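## Task

Scene 1: with one gripper, take one end of the yellow wire and raise it high above the crate; raising it near the top of the arm's reach counts, a shallow lift does not. Before closing on the wire, open the fingers around it by at least a thumb's width, unless they were opened far from the whole wire; closing on it otherwise may fail the run. If the crate tips halfway over, the run fails. It is finished only while that end is held up over the table, the other arm is not touching the wire, and nothing besides the gripper touches the wire higher than a finger's width above the crate rim. The green wire must stay inside the crate with no part hanging out over a wall. The crate must be upright and fully on the table. Neither gripper may hold anything but that wire end.

## Robot and tools

Robot: two 6-joint arms, left_arm and right_arm, each with a parallel two-finger gripper and a wrist camera. Bases in the scene frame: left_arm at (-0.006, +0.271, +0.013) m, right_arm at (-0.003, -0.334, +0.021) m, both facing nearly along +x. Scene frame: origin at table-top height between the arms, a little behind the table's near edge; +x out over the table, +y toward left_arm, +z up. The arm names are labels only; they do not tell you which side of an image an arm appears on.

Row layout (used by execute_actions and move): a single flat list of 14 numbers covering both arms, even when only one moves. First left_arm's seven, then right_arm's seven. Per arm the order is: shoulder (0.000 to 3.142), elbow (0.000 to 3.142), wrist roll (-2.094 to 2.094), wrist pitch (-1.571 to 1.571), waist (-2.618 to 3.054), wrist yaw (-1.571 to 1.571), then gripper opening. Joint numbers are absolute target angles in radians in each arm's own joint space, not offsets. Note the unusual order: waist is fifth, not first. Targets more than 0.036 rad beyond a range end (and beyond the current angle) are refused; the true end may differ by up to 0.036 rad, and a joint clipped to it reports "joint sent to its limit". Opening is on a -1 to +1 scale: +1 fully open, -1 closed; pads meet near -0.94, and every mm of object width adds about 0.0208. To keep holding, repeat the closing number each row.

execute_actions(actions): a list of up to 15 actions; each action is a table of up to 15 rows, one row per 1/30 s control step; a short table repeats its final row to fill 15 steps (0.5 s). An empty list just returns the current state and images.

move(target, speed, blocking): one 14-number row of absolute joint targets; all joints travel proportionally so the gripper follows a curve, taking 0.5 to 10 s. speed (0.01 to 2 rad/s, default 0.5) caps the joint with the longest travel. Grip numbers are applied at the start. No obstacle avoidance. Faster moves and targets deeper past a contact press harder. blocking=false returns after 0.5 s; then use wait(0) or stop before issuing other motion. The result adds a "move:" line: ending (done, off_target, moving, held, fault), limits=held or limits=none, and each arm's joint farthest from target.

wait(seconds): 0 to 10 s with the last command held; returns early if a running move finishes. stop(): brakes a running move; it needs stopping distance. zoom_image(camera, region): enlarges a pixel box [x0, y0, x1, y1] (at most 504x504) of cam_high, cam_low, cam_left_wrist or cam_right_wrist. read_manual(section): licence texts only. finished_scene(scene): ends scene 1 or 2 irreversibly and reports success; call it only while the goal holds steadily.

Results: per arm, end_effector_position (m) and end_effector_quat_wxyz in the shared scene frame; this point sits between the finger pads about 1 cm inside the tips, fingers point along gripper +z and separate along its y. Printed positions can be off, more at long reach. Joint positions list the joints in the row order plus opening in metres (0.093 open to 0.000 closed; on a held object it settles below the object's width, often much lower for soft or round things like wire). grip_measured is the motor on the -1..+1 scale; it keeps moving after the pads touch, so it barely reveals contact; each gripper has a fixed bias up to 0.02. "Joint targets" shows what joints are being driven toward now; resend those to hold still. "joint command not followed" means a clearance check altered some steps. Step readings list joint angles at some steps, with HELD marking steps that were held back. FAULT and MOTOR HOT / OVER-TEMPERATURE lines report stops and heating (warn at 75 °C, 10 s stop at 90 °C, arm falls at 100 °C); holding loads heats motors even while you think.

Motion limits: each step a joint target may lead its measured angle by at most 0.202 (waist), 0.258 (shoulder), 0.238 (elbow), 0.573 (wrist pitch), 0.522 (wrist yaw and roll) rad, and targets that would shift the gripper over 70 mm are scaled back, so large changes take several actions; finish unfinished motion with a new command. Friction can leave a joint up to 0.031 rad short, and tiny commands may do nothing. The robot keeps running while you compose replies.

Avoid: closing on the wire without first opening well around it; tipping the crate; pulling the other wire over a crate wall; knocking anything off the table; letting the arms collide or press on each other; striking the bar and plate behind the bases (up to about 3 cm above the table, no warning); dropping, slamming or shoving hard. Occasional brief pushes may disturb loose objects.

Each tool is called after "Emit:" as a command line: name --argument value for each argument, lists and objects as JSON in quotes; but a table of rows of numbers goes row by row, as --pt "numbers of a row", without its own name.

## Session

Emit:
execute_actions --actions '[]'

Scene clock: 0.00 s.
left_arm: end_effector_position=(+0.4048, -0.1204, +0.2025) grip_measured=+0.981 end_effector_quat_wxyz=(+0.594, -0.213, +0.736, -0.245) | right_arm: end_effector_position=(+0.1614, -0.4999, +0.1539) grip_measured=+0.985 end_effector_quat_wxyz=(-0.085, +0.467, +0.880, -0.006)
Joint names: [shoulder, elbow, wrist roll, wrist pitch, waist, wrist yaw]
Joint positions: left_arm=[ 2.071  1.394 -0.882  0.406 -1.044 -0.858  0.092] | right_arm=[ 1.567  1.308  0.245 -1.47  -0.787  0.064  0.092]
Joint velocities: left_arm=[-0.027 -0.002  0.051 -0.037  0.007  0.066 -0.   ] | right_arm=[-0.012 -0.017 -0.037  0.066 -0.017 -0.007  0.001]
Motor temperatures (°C, as the motors report them): left_arm=[22 23 22 21 21 21] | right_arm=[21 23 21 23 21 23]
Joint targets: left_arm=[2.071 1.394 -0.882 0.406 -1.044 -0.858] | right_arm=[1.567 1.308 0.245 -1.470 -0.787 0.064]

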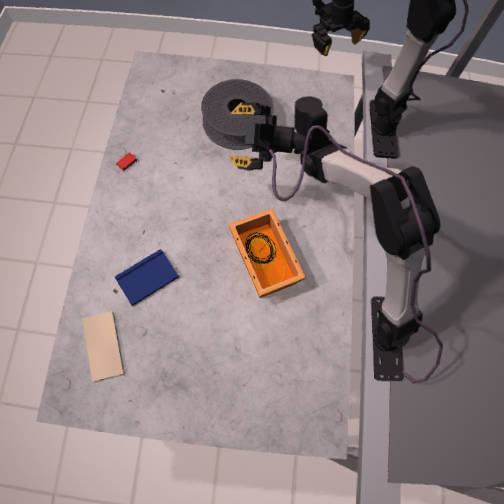

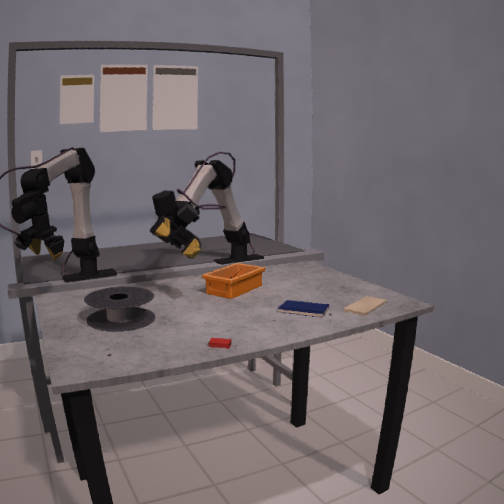

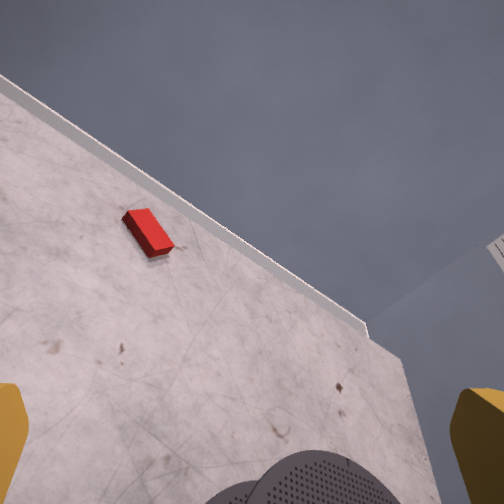

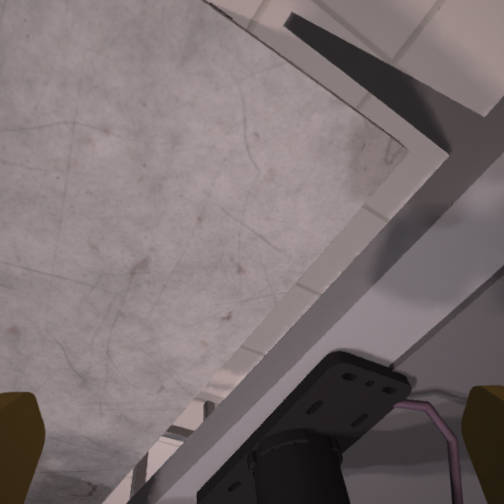

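Emit:
zoom_image --camera "cam_high" --region '[215, 200, 320, 305]'

Emit:
zoom_image --camera "cam_low" --region '[190, 245, 280, 310]'

Region (215, 200, 320, 305) of cam_high's 504x504 image, scaled by 4.800, with more detail than that image has.

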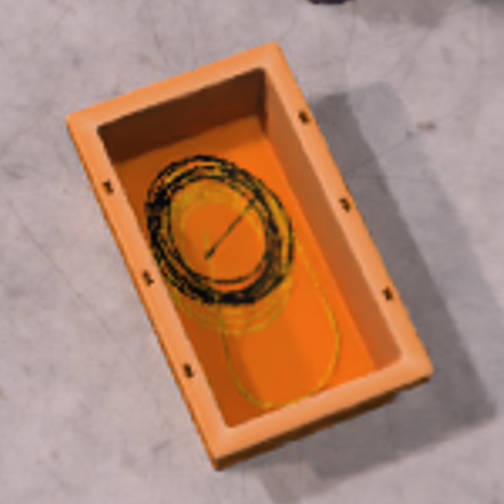

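Region (190, 245, 280, 310) of cam_low's 504x504 image, scaled by 5.600, with more detail than that image has.

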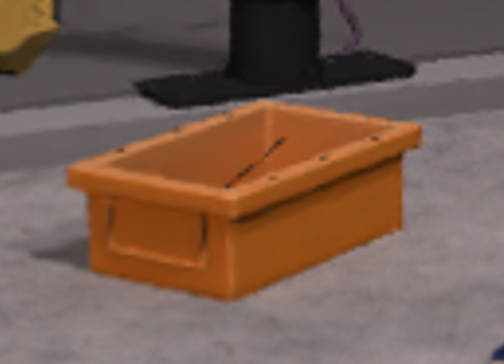

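Emit:
move --target '[2.149,2.169,0,-1.57,-0.658,0,1,1.567,1.308,0.245,-1.47,-0.787,0.064,1]' --speed 1.2

Scene clock: 5.50 s.
left_arm: end_effector_position=(+0.3324, +0.0378, +0.1719) grip_measured=+0.981 end_effector_quat_wxyz=(+0.014, +0.295, +0.955, +0.001) | right_arm: end_effector_position=(+0.1614, -0.4999, +0.1539) grip_measured=+0.985 end_effector_quat_wxyz=(-0.085, +0.467, +0.880, -0.006)
Joint names: [shoulder, elbow, wrist roll, wrist pitch, waist, wrist yaw]
Joint positions: left_arm=[ 2.131  2.145 -0.006 -1.559 -0.662 -0.008  0.092] | right_arm=[ 1.567  1.308  0.245 -1.47  -0.787  0.064  0.092]
Joint velocities: left_arm=[-0.007 -0.002  0.037  0.022 -0.007  0.095  0.001] | right_arm=[-0.002 -0.002  0.051 -0.037  0.012  0.007  0.   ]
Motor temperatures (°C, as the motors report them): left_arm=[25 25 22 23 21 21] | right_arm=[22 24 21 23 21 23]
Joint targets: left_arm=[2.149 2.169 -0.000 -1.570 -0.658 -0.000] | right_arm=[1.567 1.308 0.245 -1.470 -0.787 0.064]
move: off_target (left_arm); limits=none; left_arm: farthest joint: the elbow, 0.024 radians from its target (0.775 radians at the start); right_arm: farthest joint: the waist, 0.000 radians from its target (0.000 radians at the start)

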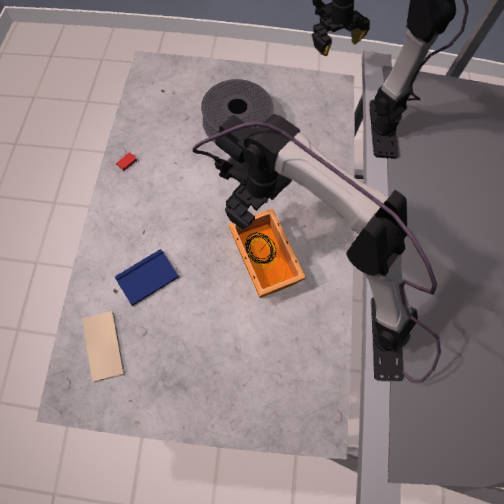

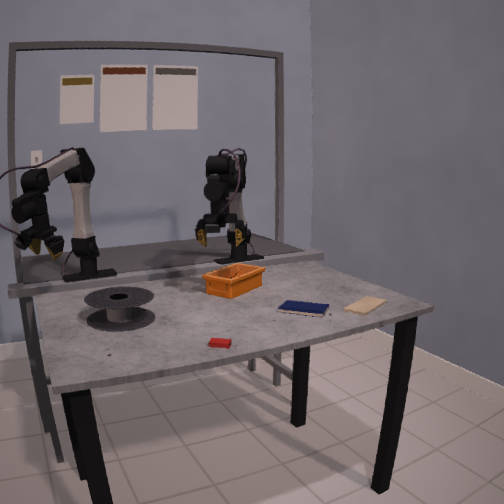

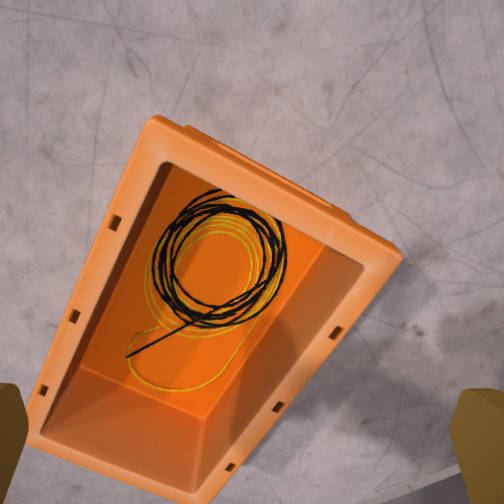

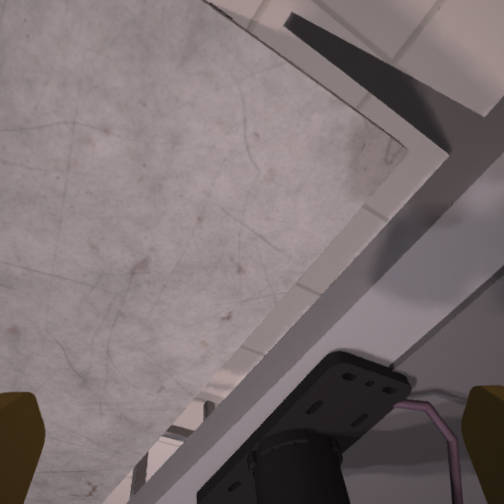

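Emit:
zoom_image --camera "cam_left_wrist" --region '[100, 170, 320, 410]'

Region (100, 170, 320, 410) of cam_left_wrist's 504x504 image, scaled by 2.100, with more detail than that image has; it fills the left 462 columns of this view, and the rest is white.

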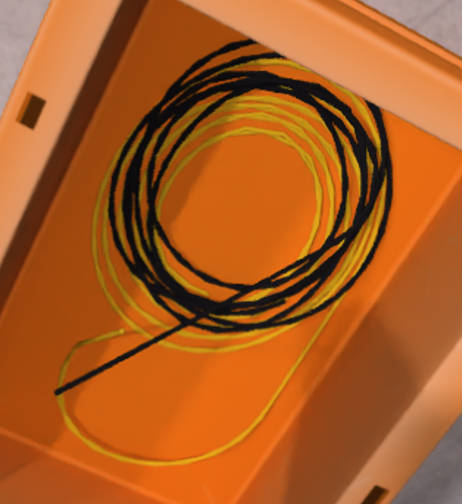

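Emit:
zoom_image --camera "cam_high" --region '[240, 230, 295, 290]'

Emit:
zoom_image --camera "cam_left_wrist" --region '[110, 290, 210, 380]'

Region (240, 230, 295, 290) of cam_high's 504x504 image, scaled by 8.400, with more detail than that image has; it fills the left 462 columns of this view, and the rest is white.

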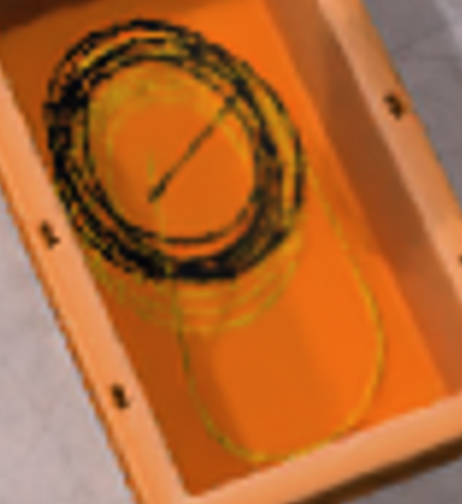

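Region (110, 290, 210, 380) of cam_left_wrist's 504x504 image, scaled by 5.040, with more detail than that image has; it fills the top 454 rows of this view, and the rest is white.

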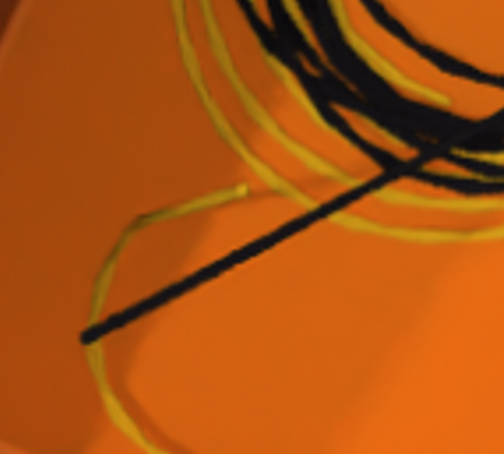

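Emit:
move --target '[1.88,1.70,-1.3,-1.39,-0.515,0,1,1.567,1.308,0.245,-1.47,-0.787,0.064,1]' --speed 1.2

Scene clock: 9.50 s.
left_arm: end_effector_position=(+0.3113, +0.1121, +0.1512) grip_measured=+0.981 end_effector_quat_wxyz=(+0.001, -0.402, +0.916, +0.005) | right_arm: end_effector_position=(+0.1614, -0.4999, +0.1539) grip_measured=+0.985 end_effector_quat_wxyz=(-0.085, +0.467, +0.880, -0.006)
Joint names: [shoulder, elbow, wrist roll, wrist pitch, waist, wrist yaw]
Joint positions: left_arm=[ 1.898  1.723 -1.294 -1.404 -0.522 -0.005  0.092] | right_arm=[ 1.567  1.308  0.245 -1.47  -0.787  0.064  0.092]
Joint velocities: left_arm=[-0.002 -0.002 -0.007  0.007  0.002 -0.037  0.   ] | right_arm=[-0.017 -0.002  0.007 -0.037 -0.007 -0.037 -0.001]
Motor temperatures (°C, as the motors report them): left_arm=[27 25 22 23 21 21] | right_arm=[22 24 21 23 21 23]
Joint targets: left_arm=[1.880 1.700 -1.300 -1.390 -0.515 0.000] | right_arm=[1.567 1.308 0.245 -1.470 -0.787 0.064]
move: off_target (left_arm); limits=none; left_arm: farthest joint: the elbow, 0.023 radians from its target (0.445 radians at the start); right_arm: farthest joint: the waist, 0.000 radians from its target (0.000 radians at the start)

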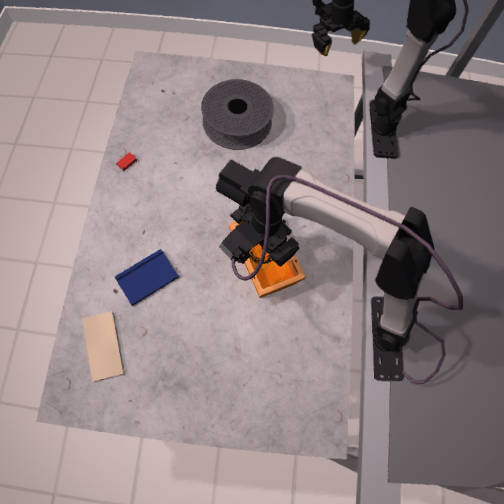

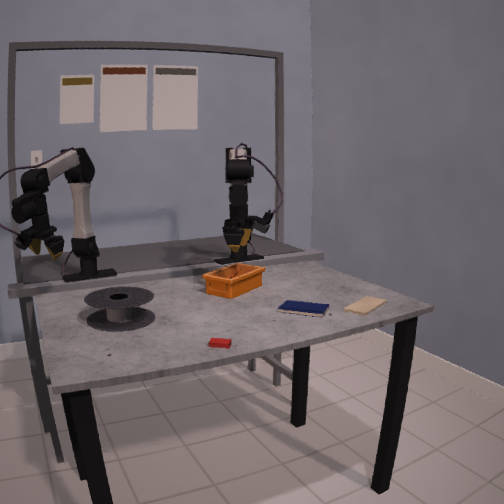

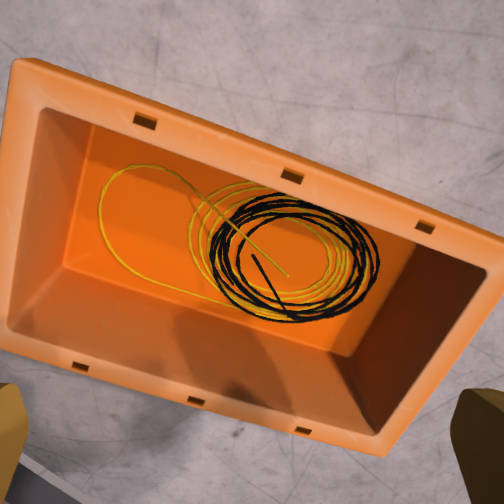

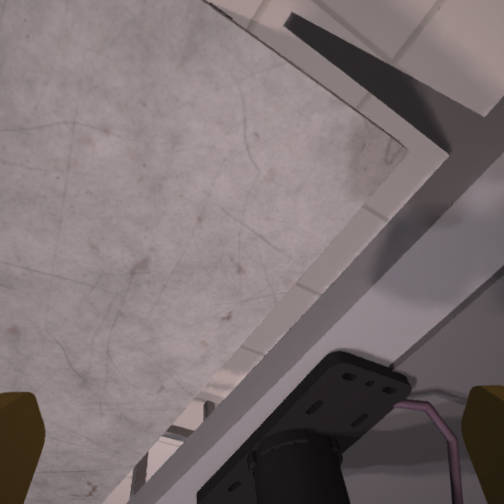

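Emit:
move --target '[2.043,1.678,0.544,-1.234,-0.594,0,-0.45,1.567,1.308,0.245,-1.47,-0.787,0.064,1]' --speed 1.5

Scene clock: 16.20 s.
left_arm: end_effector_position=(+0.3279, +0.0763, +0.0986) grip_measured=-0.449 end_effector_quat_wxyz=(-0.004, +0.509, +0.861, +0.003) | right_arm: end_effector_position=(+0.1614, -0.4999, +0.1539) grip_measured=+0.985 end_effector_quat_wxyz=(-0.085, +0.467, +0.880, -0.006)
Joint names: [shoulder, elbow, wrist roll, wrist pitch, waist, wrist yaw]
Joint positions: left_arm=[ 2.03   1.699  0.538 -1.249 -0.586 -0.005  0.024] | right_arm=[ 1.567  1.308  0.245 -1.47  -0.787  0.064  0.092]
Joint velocities: left_arm=[-0.002 -0.002 -0.066 -0.007 -0.012 -0.066  0.   ] | right_arm=[-0.012  0.007 -0.007 -0.007  0.012  0.007  0.001]
Motor temperatures (°C, as the motors report them): left_arm=[29 26 22 23 21 21] | right_arm=[23 25 21 23 21 23]
Joint targets: left_arm=[2.043 1.678 0.544 -1.234 -0.594 -0.000] | right_arm=[1.567 1.308 0.245 -1.470 -0.787 0.064]
move: off_target (left_arm); limits=none; left_arm: farthest joint: the elbow, 0.021 radians from its target (0.045 radians at the start); right_arm: farthest joint: the waist, 0.000 radians from its target (0.000 radians at the start)

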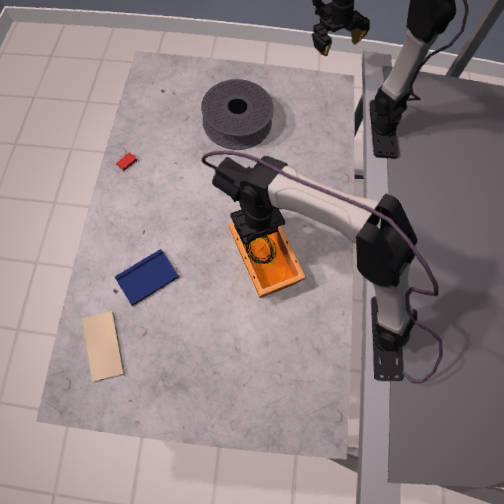

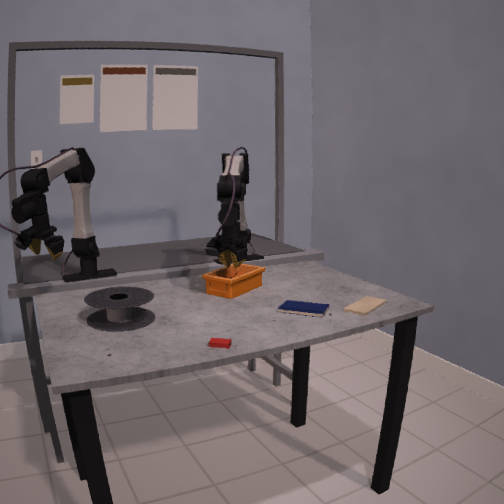

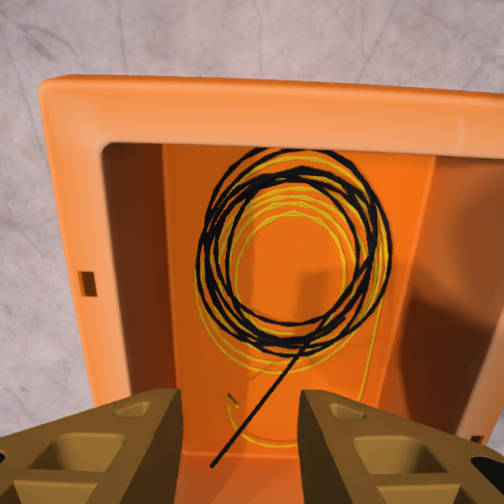

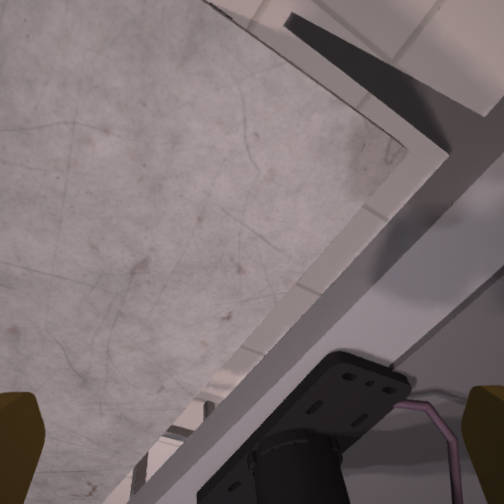

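Emit:
move --target '[2.064,1.544,0.544,-1.072,-0.594,0,-0.45,1.567,1.308,0.245,-1.47,-0.787,0.064,1]' --speed 0.3

Scene clock: 17.93 s.
left_arm: end_effector_position=(+0.3269, +0.0764, +0.0587) grip_measured=-0.449 end_effector_quat_wxyz=(-0.002, +0.510, +0.860, +0.003) | right_arm: end_effector_position=(+0.1614, -0.4999, +0.1539) grip_measured=+0.985 end_effector_quat_wxyz=(-0.085, +0.467, +0.880, -0.006)
Joint names: [shoulder, elbow, wrist roll, wrist pitch, waist, wrist yaw]
Joint positions: left_arm=[ 2.049  1.568  0.539 -1.095 -0.587 -0.005  0.024] | right_arm=[ 1.567  1.308  0.245 -1.47  -0.787  0.064  0.092]
Joint velocities: left_arm=[ 0.002  0.007  0.037 -0.022 -0.002 -0.037  0.001] | right_arm=[-0.002  0.017 -0.037 -0.037  0.002  0.022  0.001]
Motor temperatures (°C, as the motors report them): left_arm=[30 26 22 23 21 21] | right_arm=[23 25 21 23 21 23]
Joint targets: left_arm=[2.064 1.544 0.544 -1.072 -0.594 0.000] | right_arm=[1.567 1.308 0.245 -1.470 -0.787 0.064]
move: off_target (left_arm); limits=none; left_arm: farthest joint: the elbow, 0.024 radians from its target (0.155 radians at the start); right_arm: farthest joint: the waist, 0.000 radians from its target (0.000 radians at the start)

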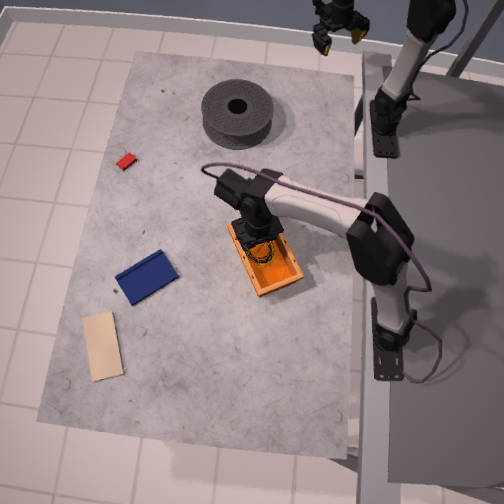

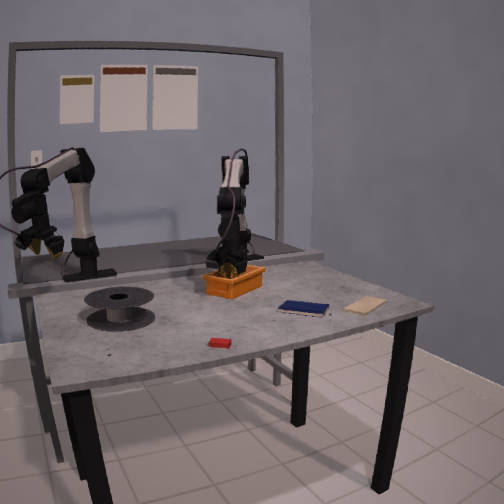

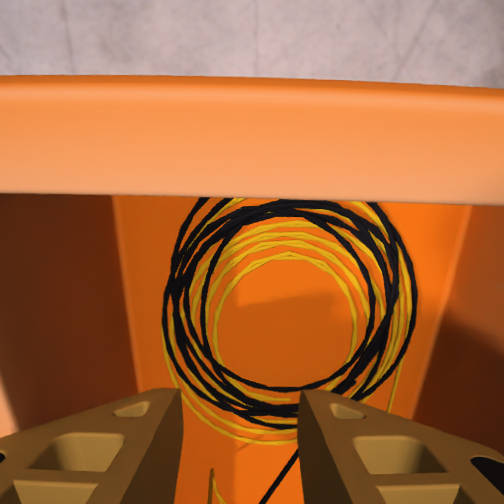

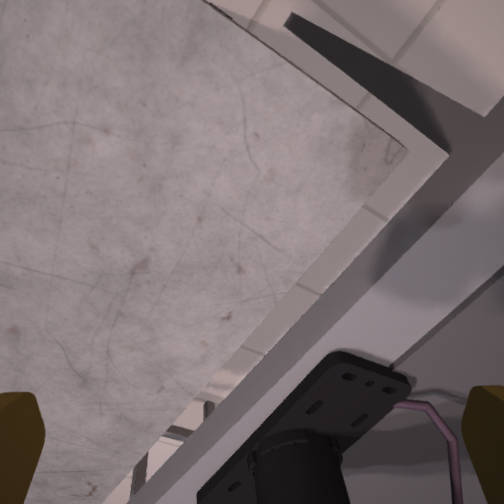

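Emit:
zoom_image --camera "cam_low" --region '[190, 240, 280, 310]'

Emit:
zoom_image --camera "cam_high" --region '[220, 210, 310, 300]'

Region (190, 240, 280, 310) of cam_low's 504x504 image, scaled by 5.600, with more detail than that image has.

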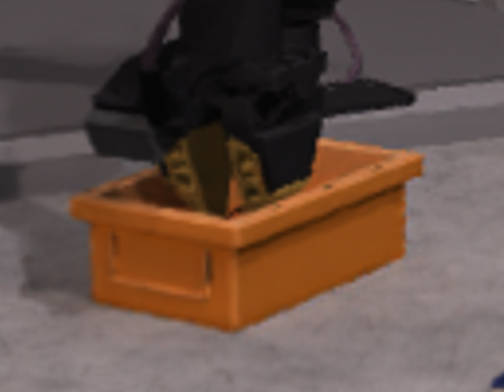

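Region (220, 210, 310, 300) of cam_high's 504x504 image, scaled by 5.600, with more detail than that image has.

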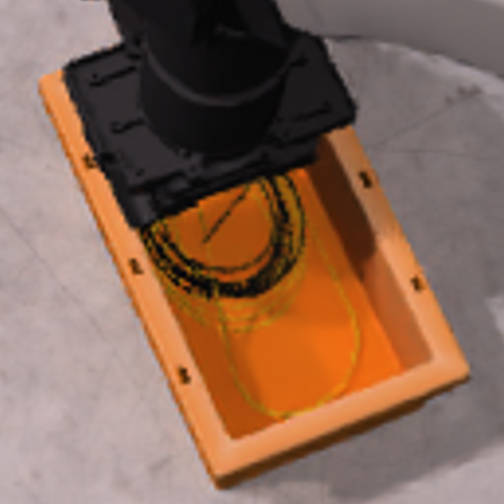

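Emit:
move --target '[1.977,1.457,0.57,-1.04,-0.555,0,-0.45,1.567,1.308,0.245,-1.47,-0.787,0.064,1]' --speed 0.15

Scene clock: 20.13 s.
left_arm: end_effector_position=(+0.3186, +0.0910, +0.0573) grip_measured=-0.449 end_effector_quat_wxyz=(-0.001, +0.511, +0.860, +0.003) | right_arm: end_effector_position=(+0.1614, -0.4999, +0.1539) grip_measured=+0.985 end_effector_quat_wxyz=(-0.085, +0.467, +0.880, -0.006)
Joint names: [shoulder, elbow, wrist roll, wrist pitch, waist, wrist yaw]
Joint positions: left_arm=[ 1.994  1.48   0.564 -1.059 -0.565 -0.005  0.024] | right_arm=[ 1.567  1.308  0.245 -1.47  -0.787  0.064  0.092]
Joint velocities: left_arm=[ 0.012 -0.002 -0.11  -0.022 -0.022  0.022 -0.001] | right_arm=[-0.002  0.007  0.007  0.007 -0.007 -0.022 -0.   ]
Motor temperatures (°C, as the motors report them): left_arm=[31 26 22 23 21 21] | right_arm=[23 25 21 23 21 23]
Joint targets: left_arm=[1.977 1.457 0.570 -1.040 -0.555 -0.000] | right_arm=[1.567 1.308 0.245 -1.470 -0.787 0.064]
move: off_target (left_arm); limits=none; left_arm: farthest joint: the elbow, 0.023 radians from its target (0.111 radians at the start); right_arm: farthest joint: the waist, 0.000 radians from its target (0.000 radians at the start)

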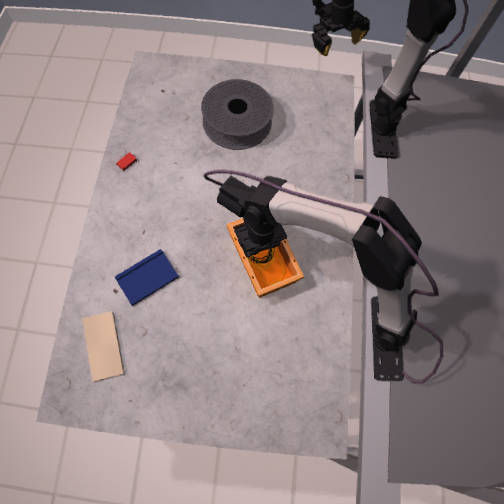

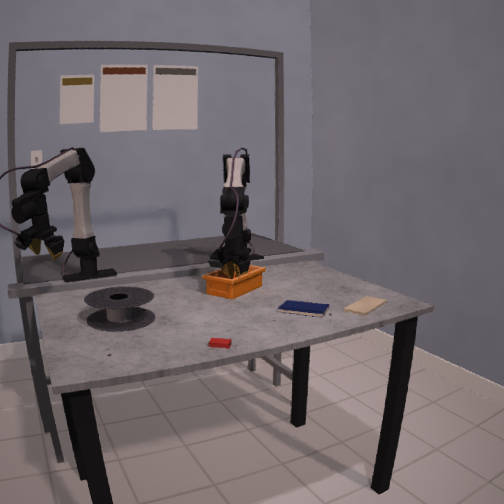

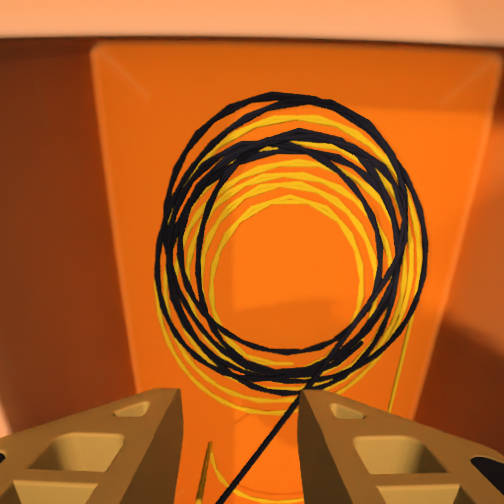

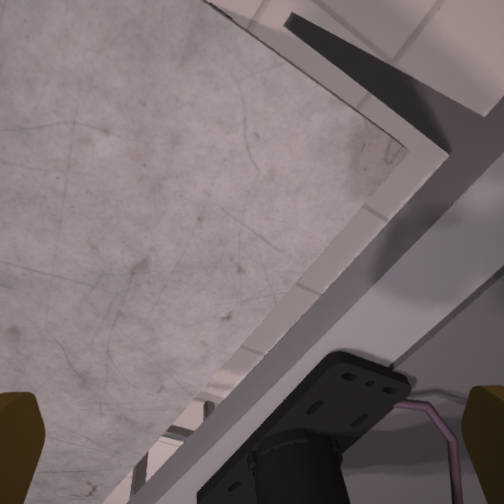

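Emit:
move --target '[2.064,1.585,0.545,-1.10,-0.595,0,-0.45,1.567,1.308,0.245,-1.47,-0.787,0.064,1]' --speed 0.2

Emit:
move --target '[2.075,1.598,0.558,-1.105,-0.566,0,-0.67,1.567,1.308,0.245,-1.47,-0.787,0.064,1]' --speed 0.1

Scene clock: 22.67 s.
left_arm: end_effector_position=(+0.3261, +0.0766, +0.0570) grip_measured=-0.449 end_effector_quat_wxyz=(-0.003, +0.515, +0.857, +0.003) | right_arm: end_effector_position=(+0.1614, -0.4999, +0.1539) grip_measured=+0.985 end_effector_quat_wxyz=(-0.085, +0.467, +0.880, -0.006)
Joint names: [shoulder, elbow, wrist roll, wrist pitch, waist, wrist yaw]
Joint positions: left_arm=[ 2.049  1.56   0.551 -1.089 -0.588 -0.005  0.024] | right_arm=[ 1.567  1.308  0.245 -1.47  -0.787  0.064  0.092]
Joint velocities: left_arm=[-0.007 -0.007  0.037 -0.007  0.017 -0.007 -0.   ] | right_arm=[-0.017  0.007 -0.022  0.022 -0.002 -0.022 -0.   ]
Motor temperatures (°C, as the motors report them): left_arm=[31 26 22 23 21 21] | right_arm=[23 25 21 23 21 23]
Joint targets: left_arm=[2.064 1.585 0.545 -1.100 -0.595 -0.000] | right_arm=[1.567 1.308 0.245 -1.470 -0.787 0.064]
move: off_target (left_arm); limits=none; left_arm: farthest joint: the elbow, 0.025 radians from its target (0.105 radians at the start); right_arm: farthest joint: the waist, 0.000 radians from its target (0.000 radians at the start)

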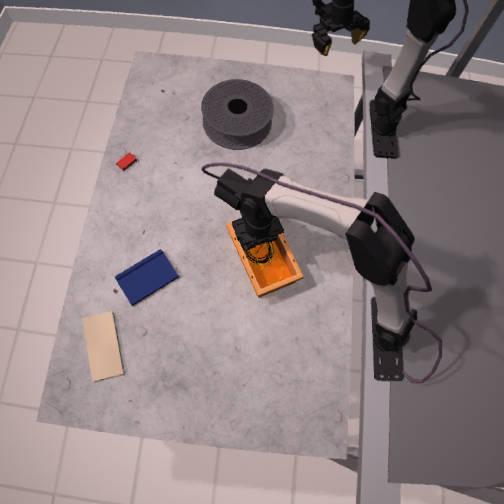

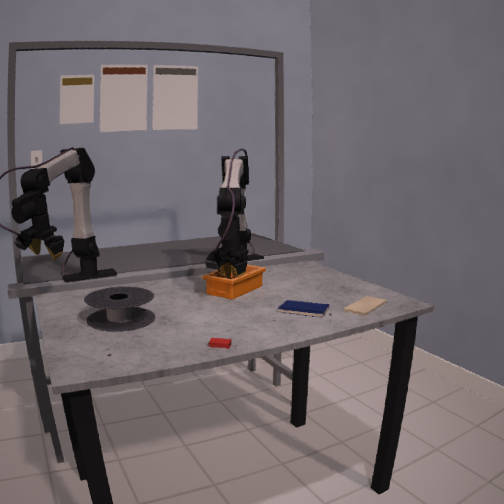

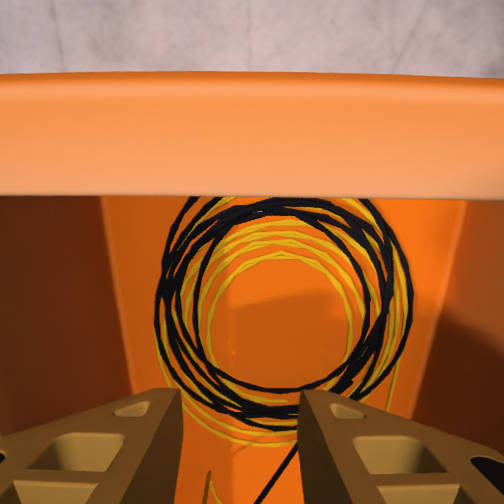

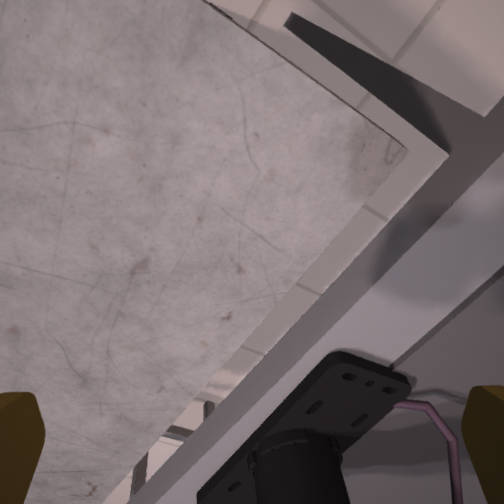

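Scene clock: 23.43 s.
left_arm: end_effector_position=(+0.3302, +0.0803, +0.0565) grip_measured=-0.669 end_effector_quat_wxyz=(-0.005, +0.510, +0.860, +0.003) | right_arm: end_effector_position=(+0.1614, -0.4999, +0.1539) grip_measured=+0.985 end_effector_quat_wxyz=(-0.085, +0.467, +0.880, -0.006)
Joint names: [shoulder, elbow, wrist roll, wrist pitch, waist, wrist yaw]
Joint positions: left_arm=[ 2.059  1.574  0.552 -1.095 -0.574 -0.005  0.013] | right_arm=[ 1.567  1.308  0.245 -1.47  -0.787  0.064  0.092]
Joint velocities: left_arm=[-0.022 -0.017 -0.022  0.037 -0.007 -0.022  0.   ] | right_arm=[ 0.012  0.007 -0.051  0.007 -0.007 -0.037 -0.   ]
Motor temperatures (°C, as the motors report them): left_arm=[32 26 22 22 21 21] | right_arm=[23 25 21 23 21 23]
Joint targets: left_arm=[2.075 1.598 0.558 -1.105 -0.566 -0.000] | right_arm=[1.567 1.308 0.245 -1.470 -0.787 0.064]
move: off_target (left_arm); limits=none; left_arm: farthest joint: the elbow, 0.024 radians from its target (0.038 radians at the start); right_arm: farthest joint: the waist, 0.000 radians from its target (0.000 radians at the start)

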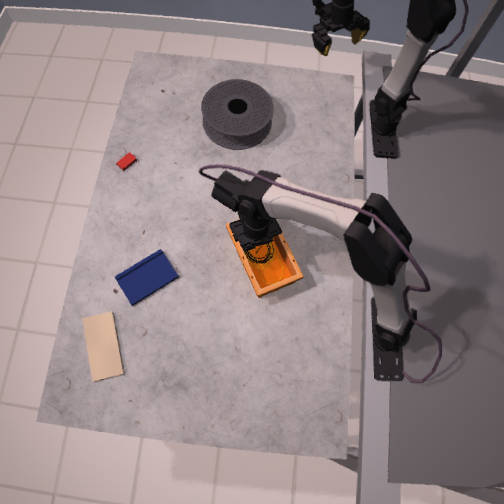

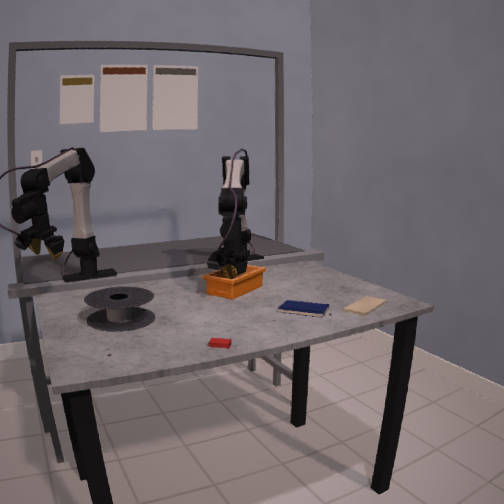

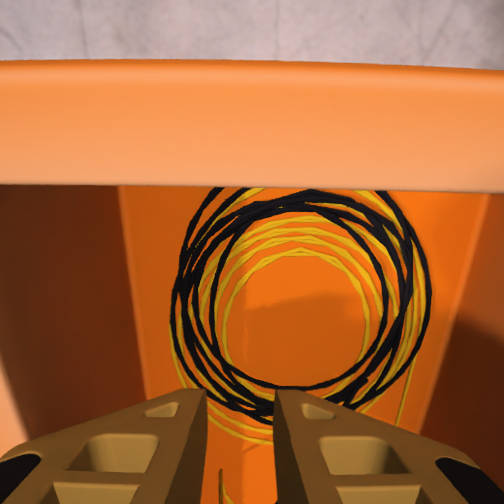

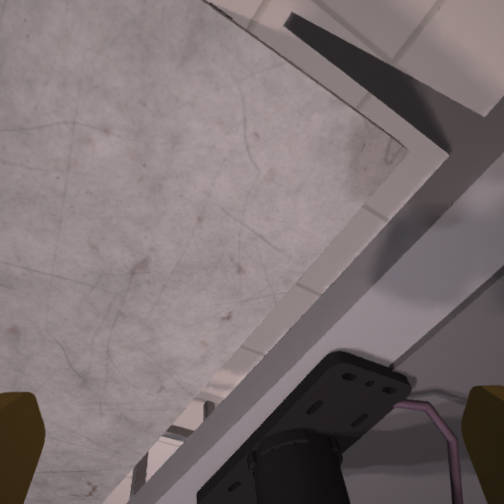

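Emit:
move --target '[1.968,1.444,0.595,-1.036,-0.530,0,-0.67,1.567,1.308,0.245,-1.47,-0.787,0.064,1]' --speed 0.15

Scene clock: 24.97 s.
left_arm: end_effector_position=(+0.3206, +0.1006, +0.0573) grip_measured=-0.669 end_effector_quat_wxyz=(-0.001, +0.510, +0.860, +0.003) | right_arm: end_effector_position=(+0.1614, -0.4999, +0.1539) grip_measured=+0.985 end_effector_quat_wxyz=(-0.085, +0.467, +0.880, -0.006)
Joint names: [shoulder, elbow, wrist roll, wrist pitch, waist, wrist yaw]
Joint positions: left_arm=[ 1.985  1.467  0.588 -1.056 -0.539 -0.005  0.013] | right_arm=[ 1.567  1.308  0.245 -1.47  -0.787  0.064  0.092]
Joint velocities: left_arm=[-0.017  0.012 -0.022 -0.022  0.007  0.066 -0.001] | right_arm=[ 0.017  0.002  0.022 -0.022  0.012  0.007 -0.001]
Motor temperatures (°C, as the motors report them): left_arm=[32 26 22 22 21 21] | right_arm=[23 25 21 23 21 23]
Joint targets: left_arm=[1.968 1.444 0.595 -1.036 -0.530 -0.000] | right_arm=[1.567 1.308 0.245 -1.470 -0.787 0.064]
move: off_target (left_arm); limits=none; left_arm: farthest joint: the elbow, 0.023 radians from its target (0.130 radians at the start); right_arm: farthest joint: the waist, 0.000 radians from its target (0.000 radians at the start)

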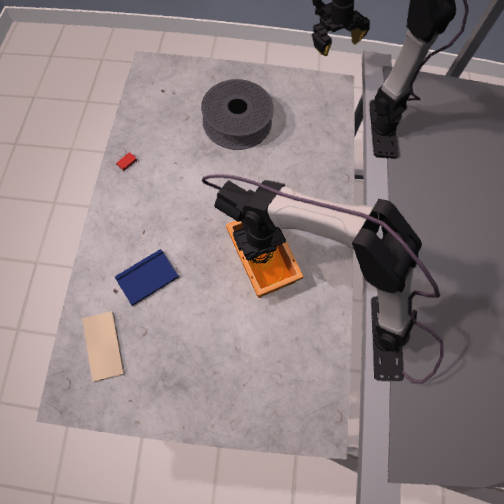

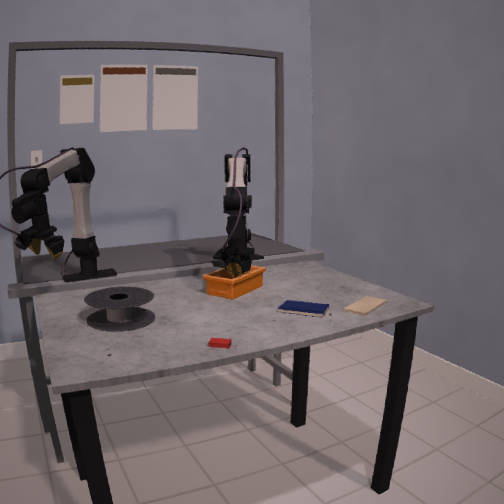

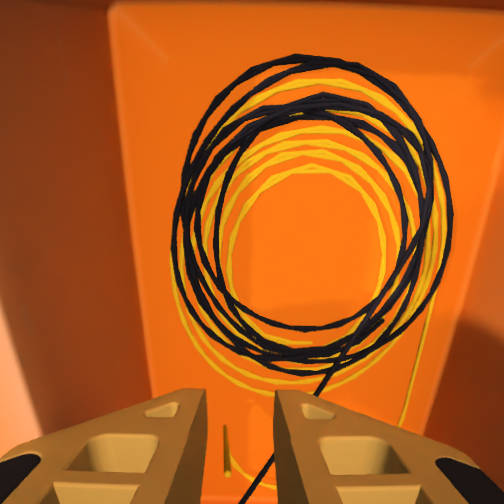

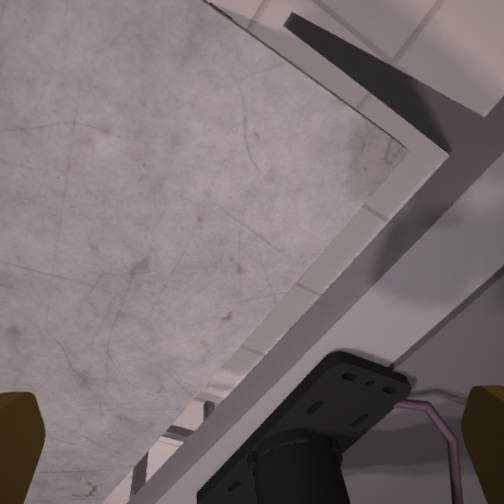

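Emit:
move --target '[1.968,1.444,0.595,-1.036,-0.530,0,-1,1.567,1.308,0.245,-1.47,-0.787,0.064,1]'

Scene clock: 26.30 s.
left_arm: end_effector_position=(+0.3217, +0.1001, +0.0573) grip_measured=-1.000 end_effector_quat_wxyz=(+0.001, +0.511, +0.860, +0.003) | right_arm: end_effector_position=(+0.1614, -0.4999, +0.1539) grip_measured=+0.985 end_effector_quat_wxyz=(-0.085, +0.467, +0.880, -0.006)
Joint names: [shoulder, elbow, wrist roll, wrist pitch, waist, wrist yaw]
Joint positions: left_arm=[ 1.985  1.467  0.589 -1.051 -0.539 -0.005  0.   ] | right_arm=[ 1.567  1.308  0.245 -1.47  -0.787  0.064  0.092]
Joint velocities: left_arm=[-0.032 -0.002 -0.007  0.066  0.012 -0.007  0.   ] | right_arm=[-0.002 -0.002  0.007  0.037  0.012 -0.037  0.   ]
Motor temperatures (°C, as the motors report them): left_arm=[33 26 22 22 21 21] | right_arm=[23 25 21 23 21 23]
Joint targets: left_arm=[1.968 1.444 0.595 -1.036 -0.530 0.000] | right_arm=[1.567 1.308 0.245 -1.470 -0.787 0.064]
move: off_target (left_arm); limits=none; left_arm: farthest joint: the elbow, 0.023 radians from its target (0.023 radians at the start); right_arm: farthest joint: the waist, 0.000 radians from its target (0.000 radians at the start)

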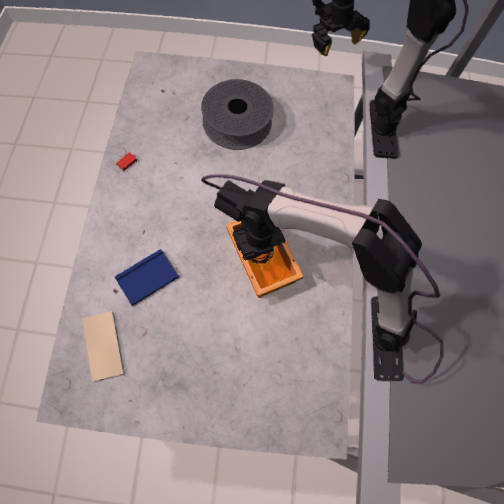

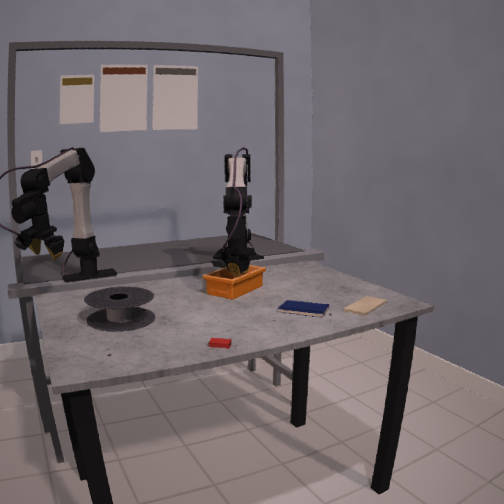

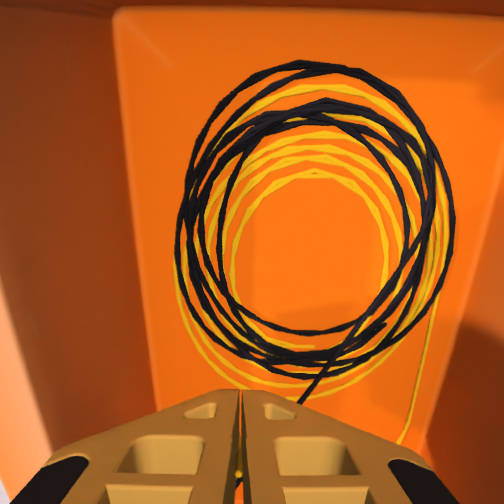

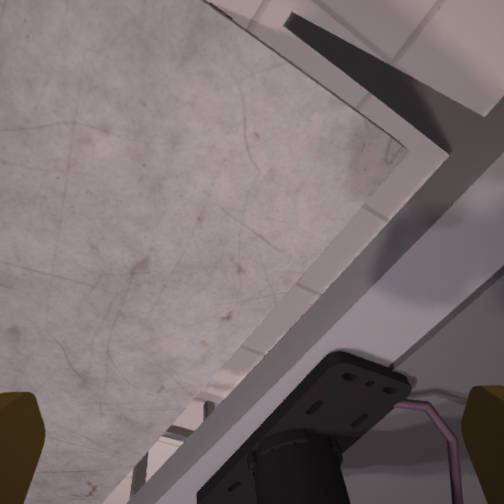

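Emit:
move --target '[1.965,1.695,0.61,-1.275,-0.505,0,-1,1.567,1.308,0.245,-1.47,-0.787,0.064,1]' --speed 0.25

Emit:
zoom_image --camera "cam_low" --region '[190, 230, 280, 310]'

Scene clock: 31.10 s.
left_arm: end_effector_position=(+0.3324, +0.1052, +0.1096) grip_measured=-1.000 end_effector_quat_wxyz=(-0.001, +0.506, +0.862, +0.003) | right_arm: end_effector_position=(+0.1614, -0.4999, +0.1539) grip_measured=+0.985 end_effector_quat_wxyz=(-0.085, +0.467, +0.880, -0.006)
Joint names: [shoulder, elbow, wrist roll, wrist pitch, waist, wrist yaw]
Joint positions: left_arm=[ 1.981  1.672  0.604 -1.264 -0.514 -0.005  0.   ] | right_arm=[ 1.567  1.308  0.245 -1.47  -0.787  0.064  0.092]
Joint velocities: left_arm=[ 0.007 -0.017  0.022  0.037 -0.032  0.022  0.   ] | right_arm=[-0.017 -0.017  0.007  0.051  0.007  0.037 -0.001]
Motor temperatures (°C, as the motors report them): left_arm=[34 27 22 22 21 21] | right_arm=[24 26 21 23 21 23]
Joint targets: left_arm=[1.965 1.695 0.610 -1.275 -0.505 -0.000] | right_arm=[1.567 1.308 0.245 -1.470 -0.787 0.064]
move: off_target (left_arm); limits=none; left_arm: farthest joint: the elbow, 0.023 radians from its target (0.228 radians at the start); right_arm: farthest joint: the waist, 0.000 radians from its target (0.000 radians at the start)

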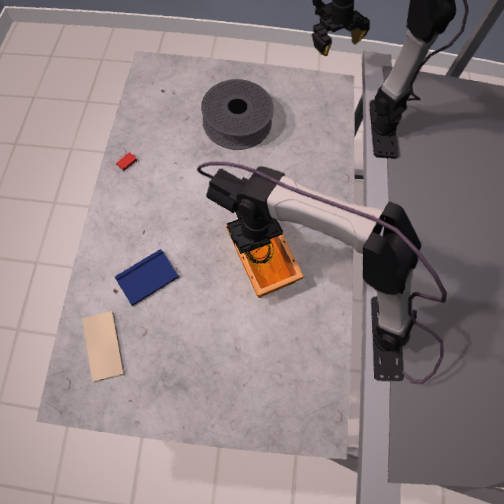

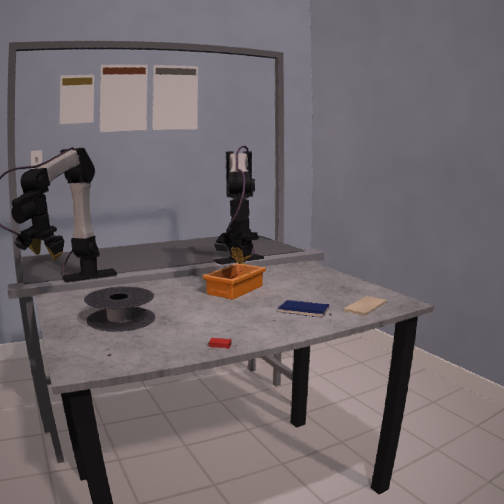

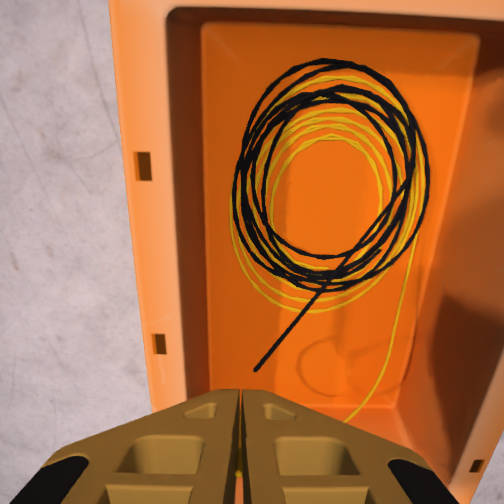

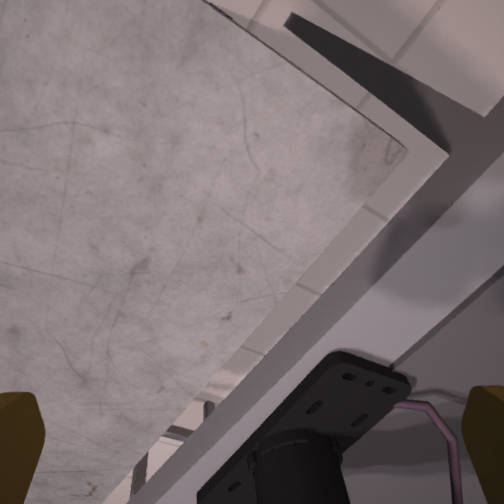

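Region (190, 230, 280, 310) of cam_low's 504x504 image, scaled by 5.600, with more detail than that image has.

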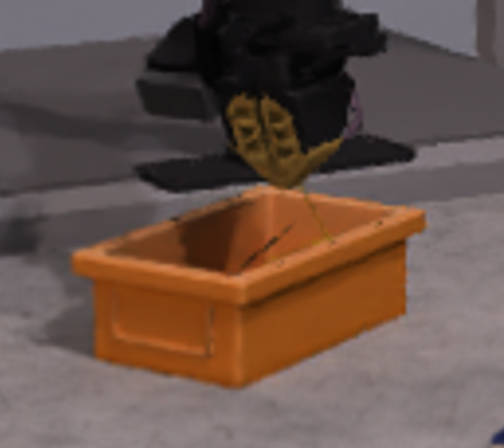

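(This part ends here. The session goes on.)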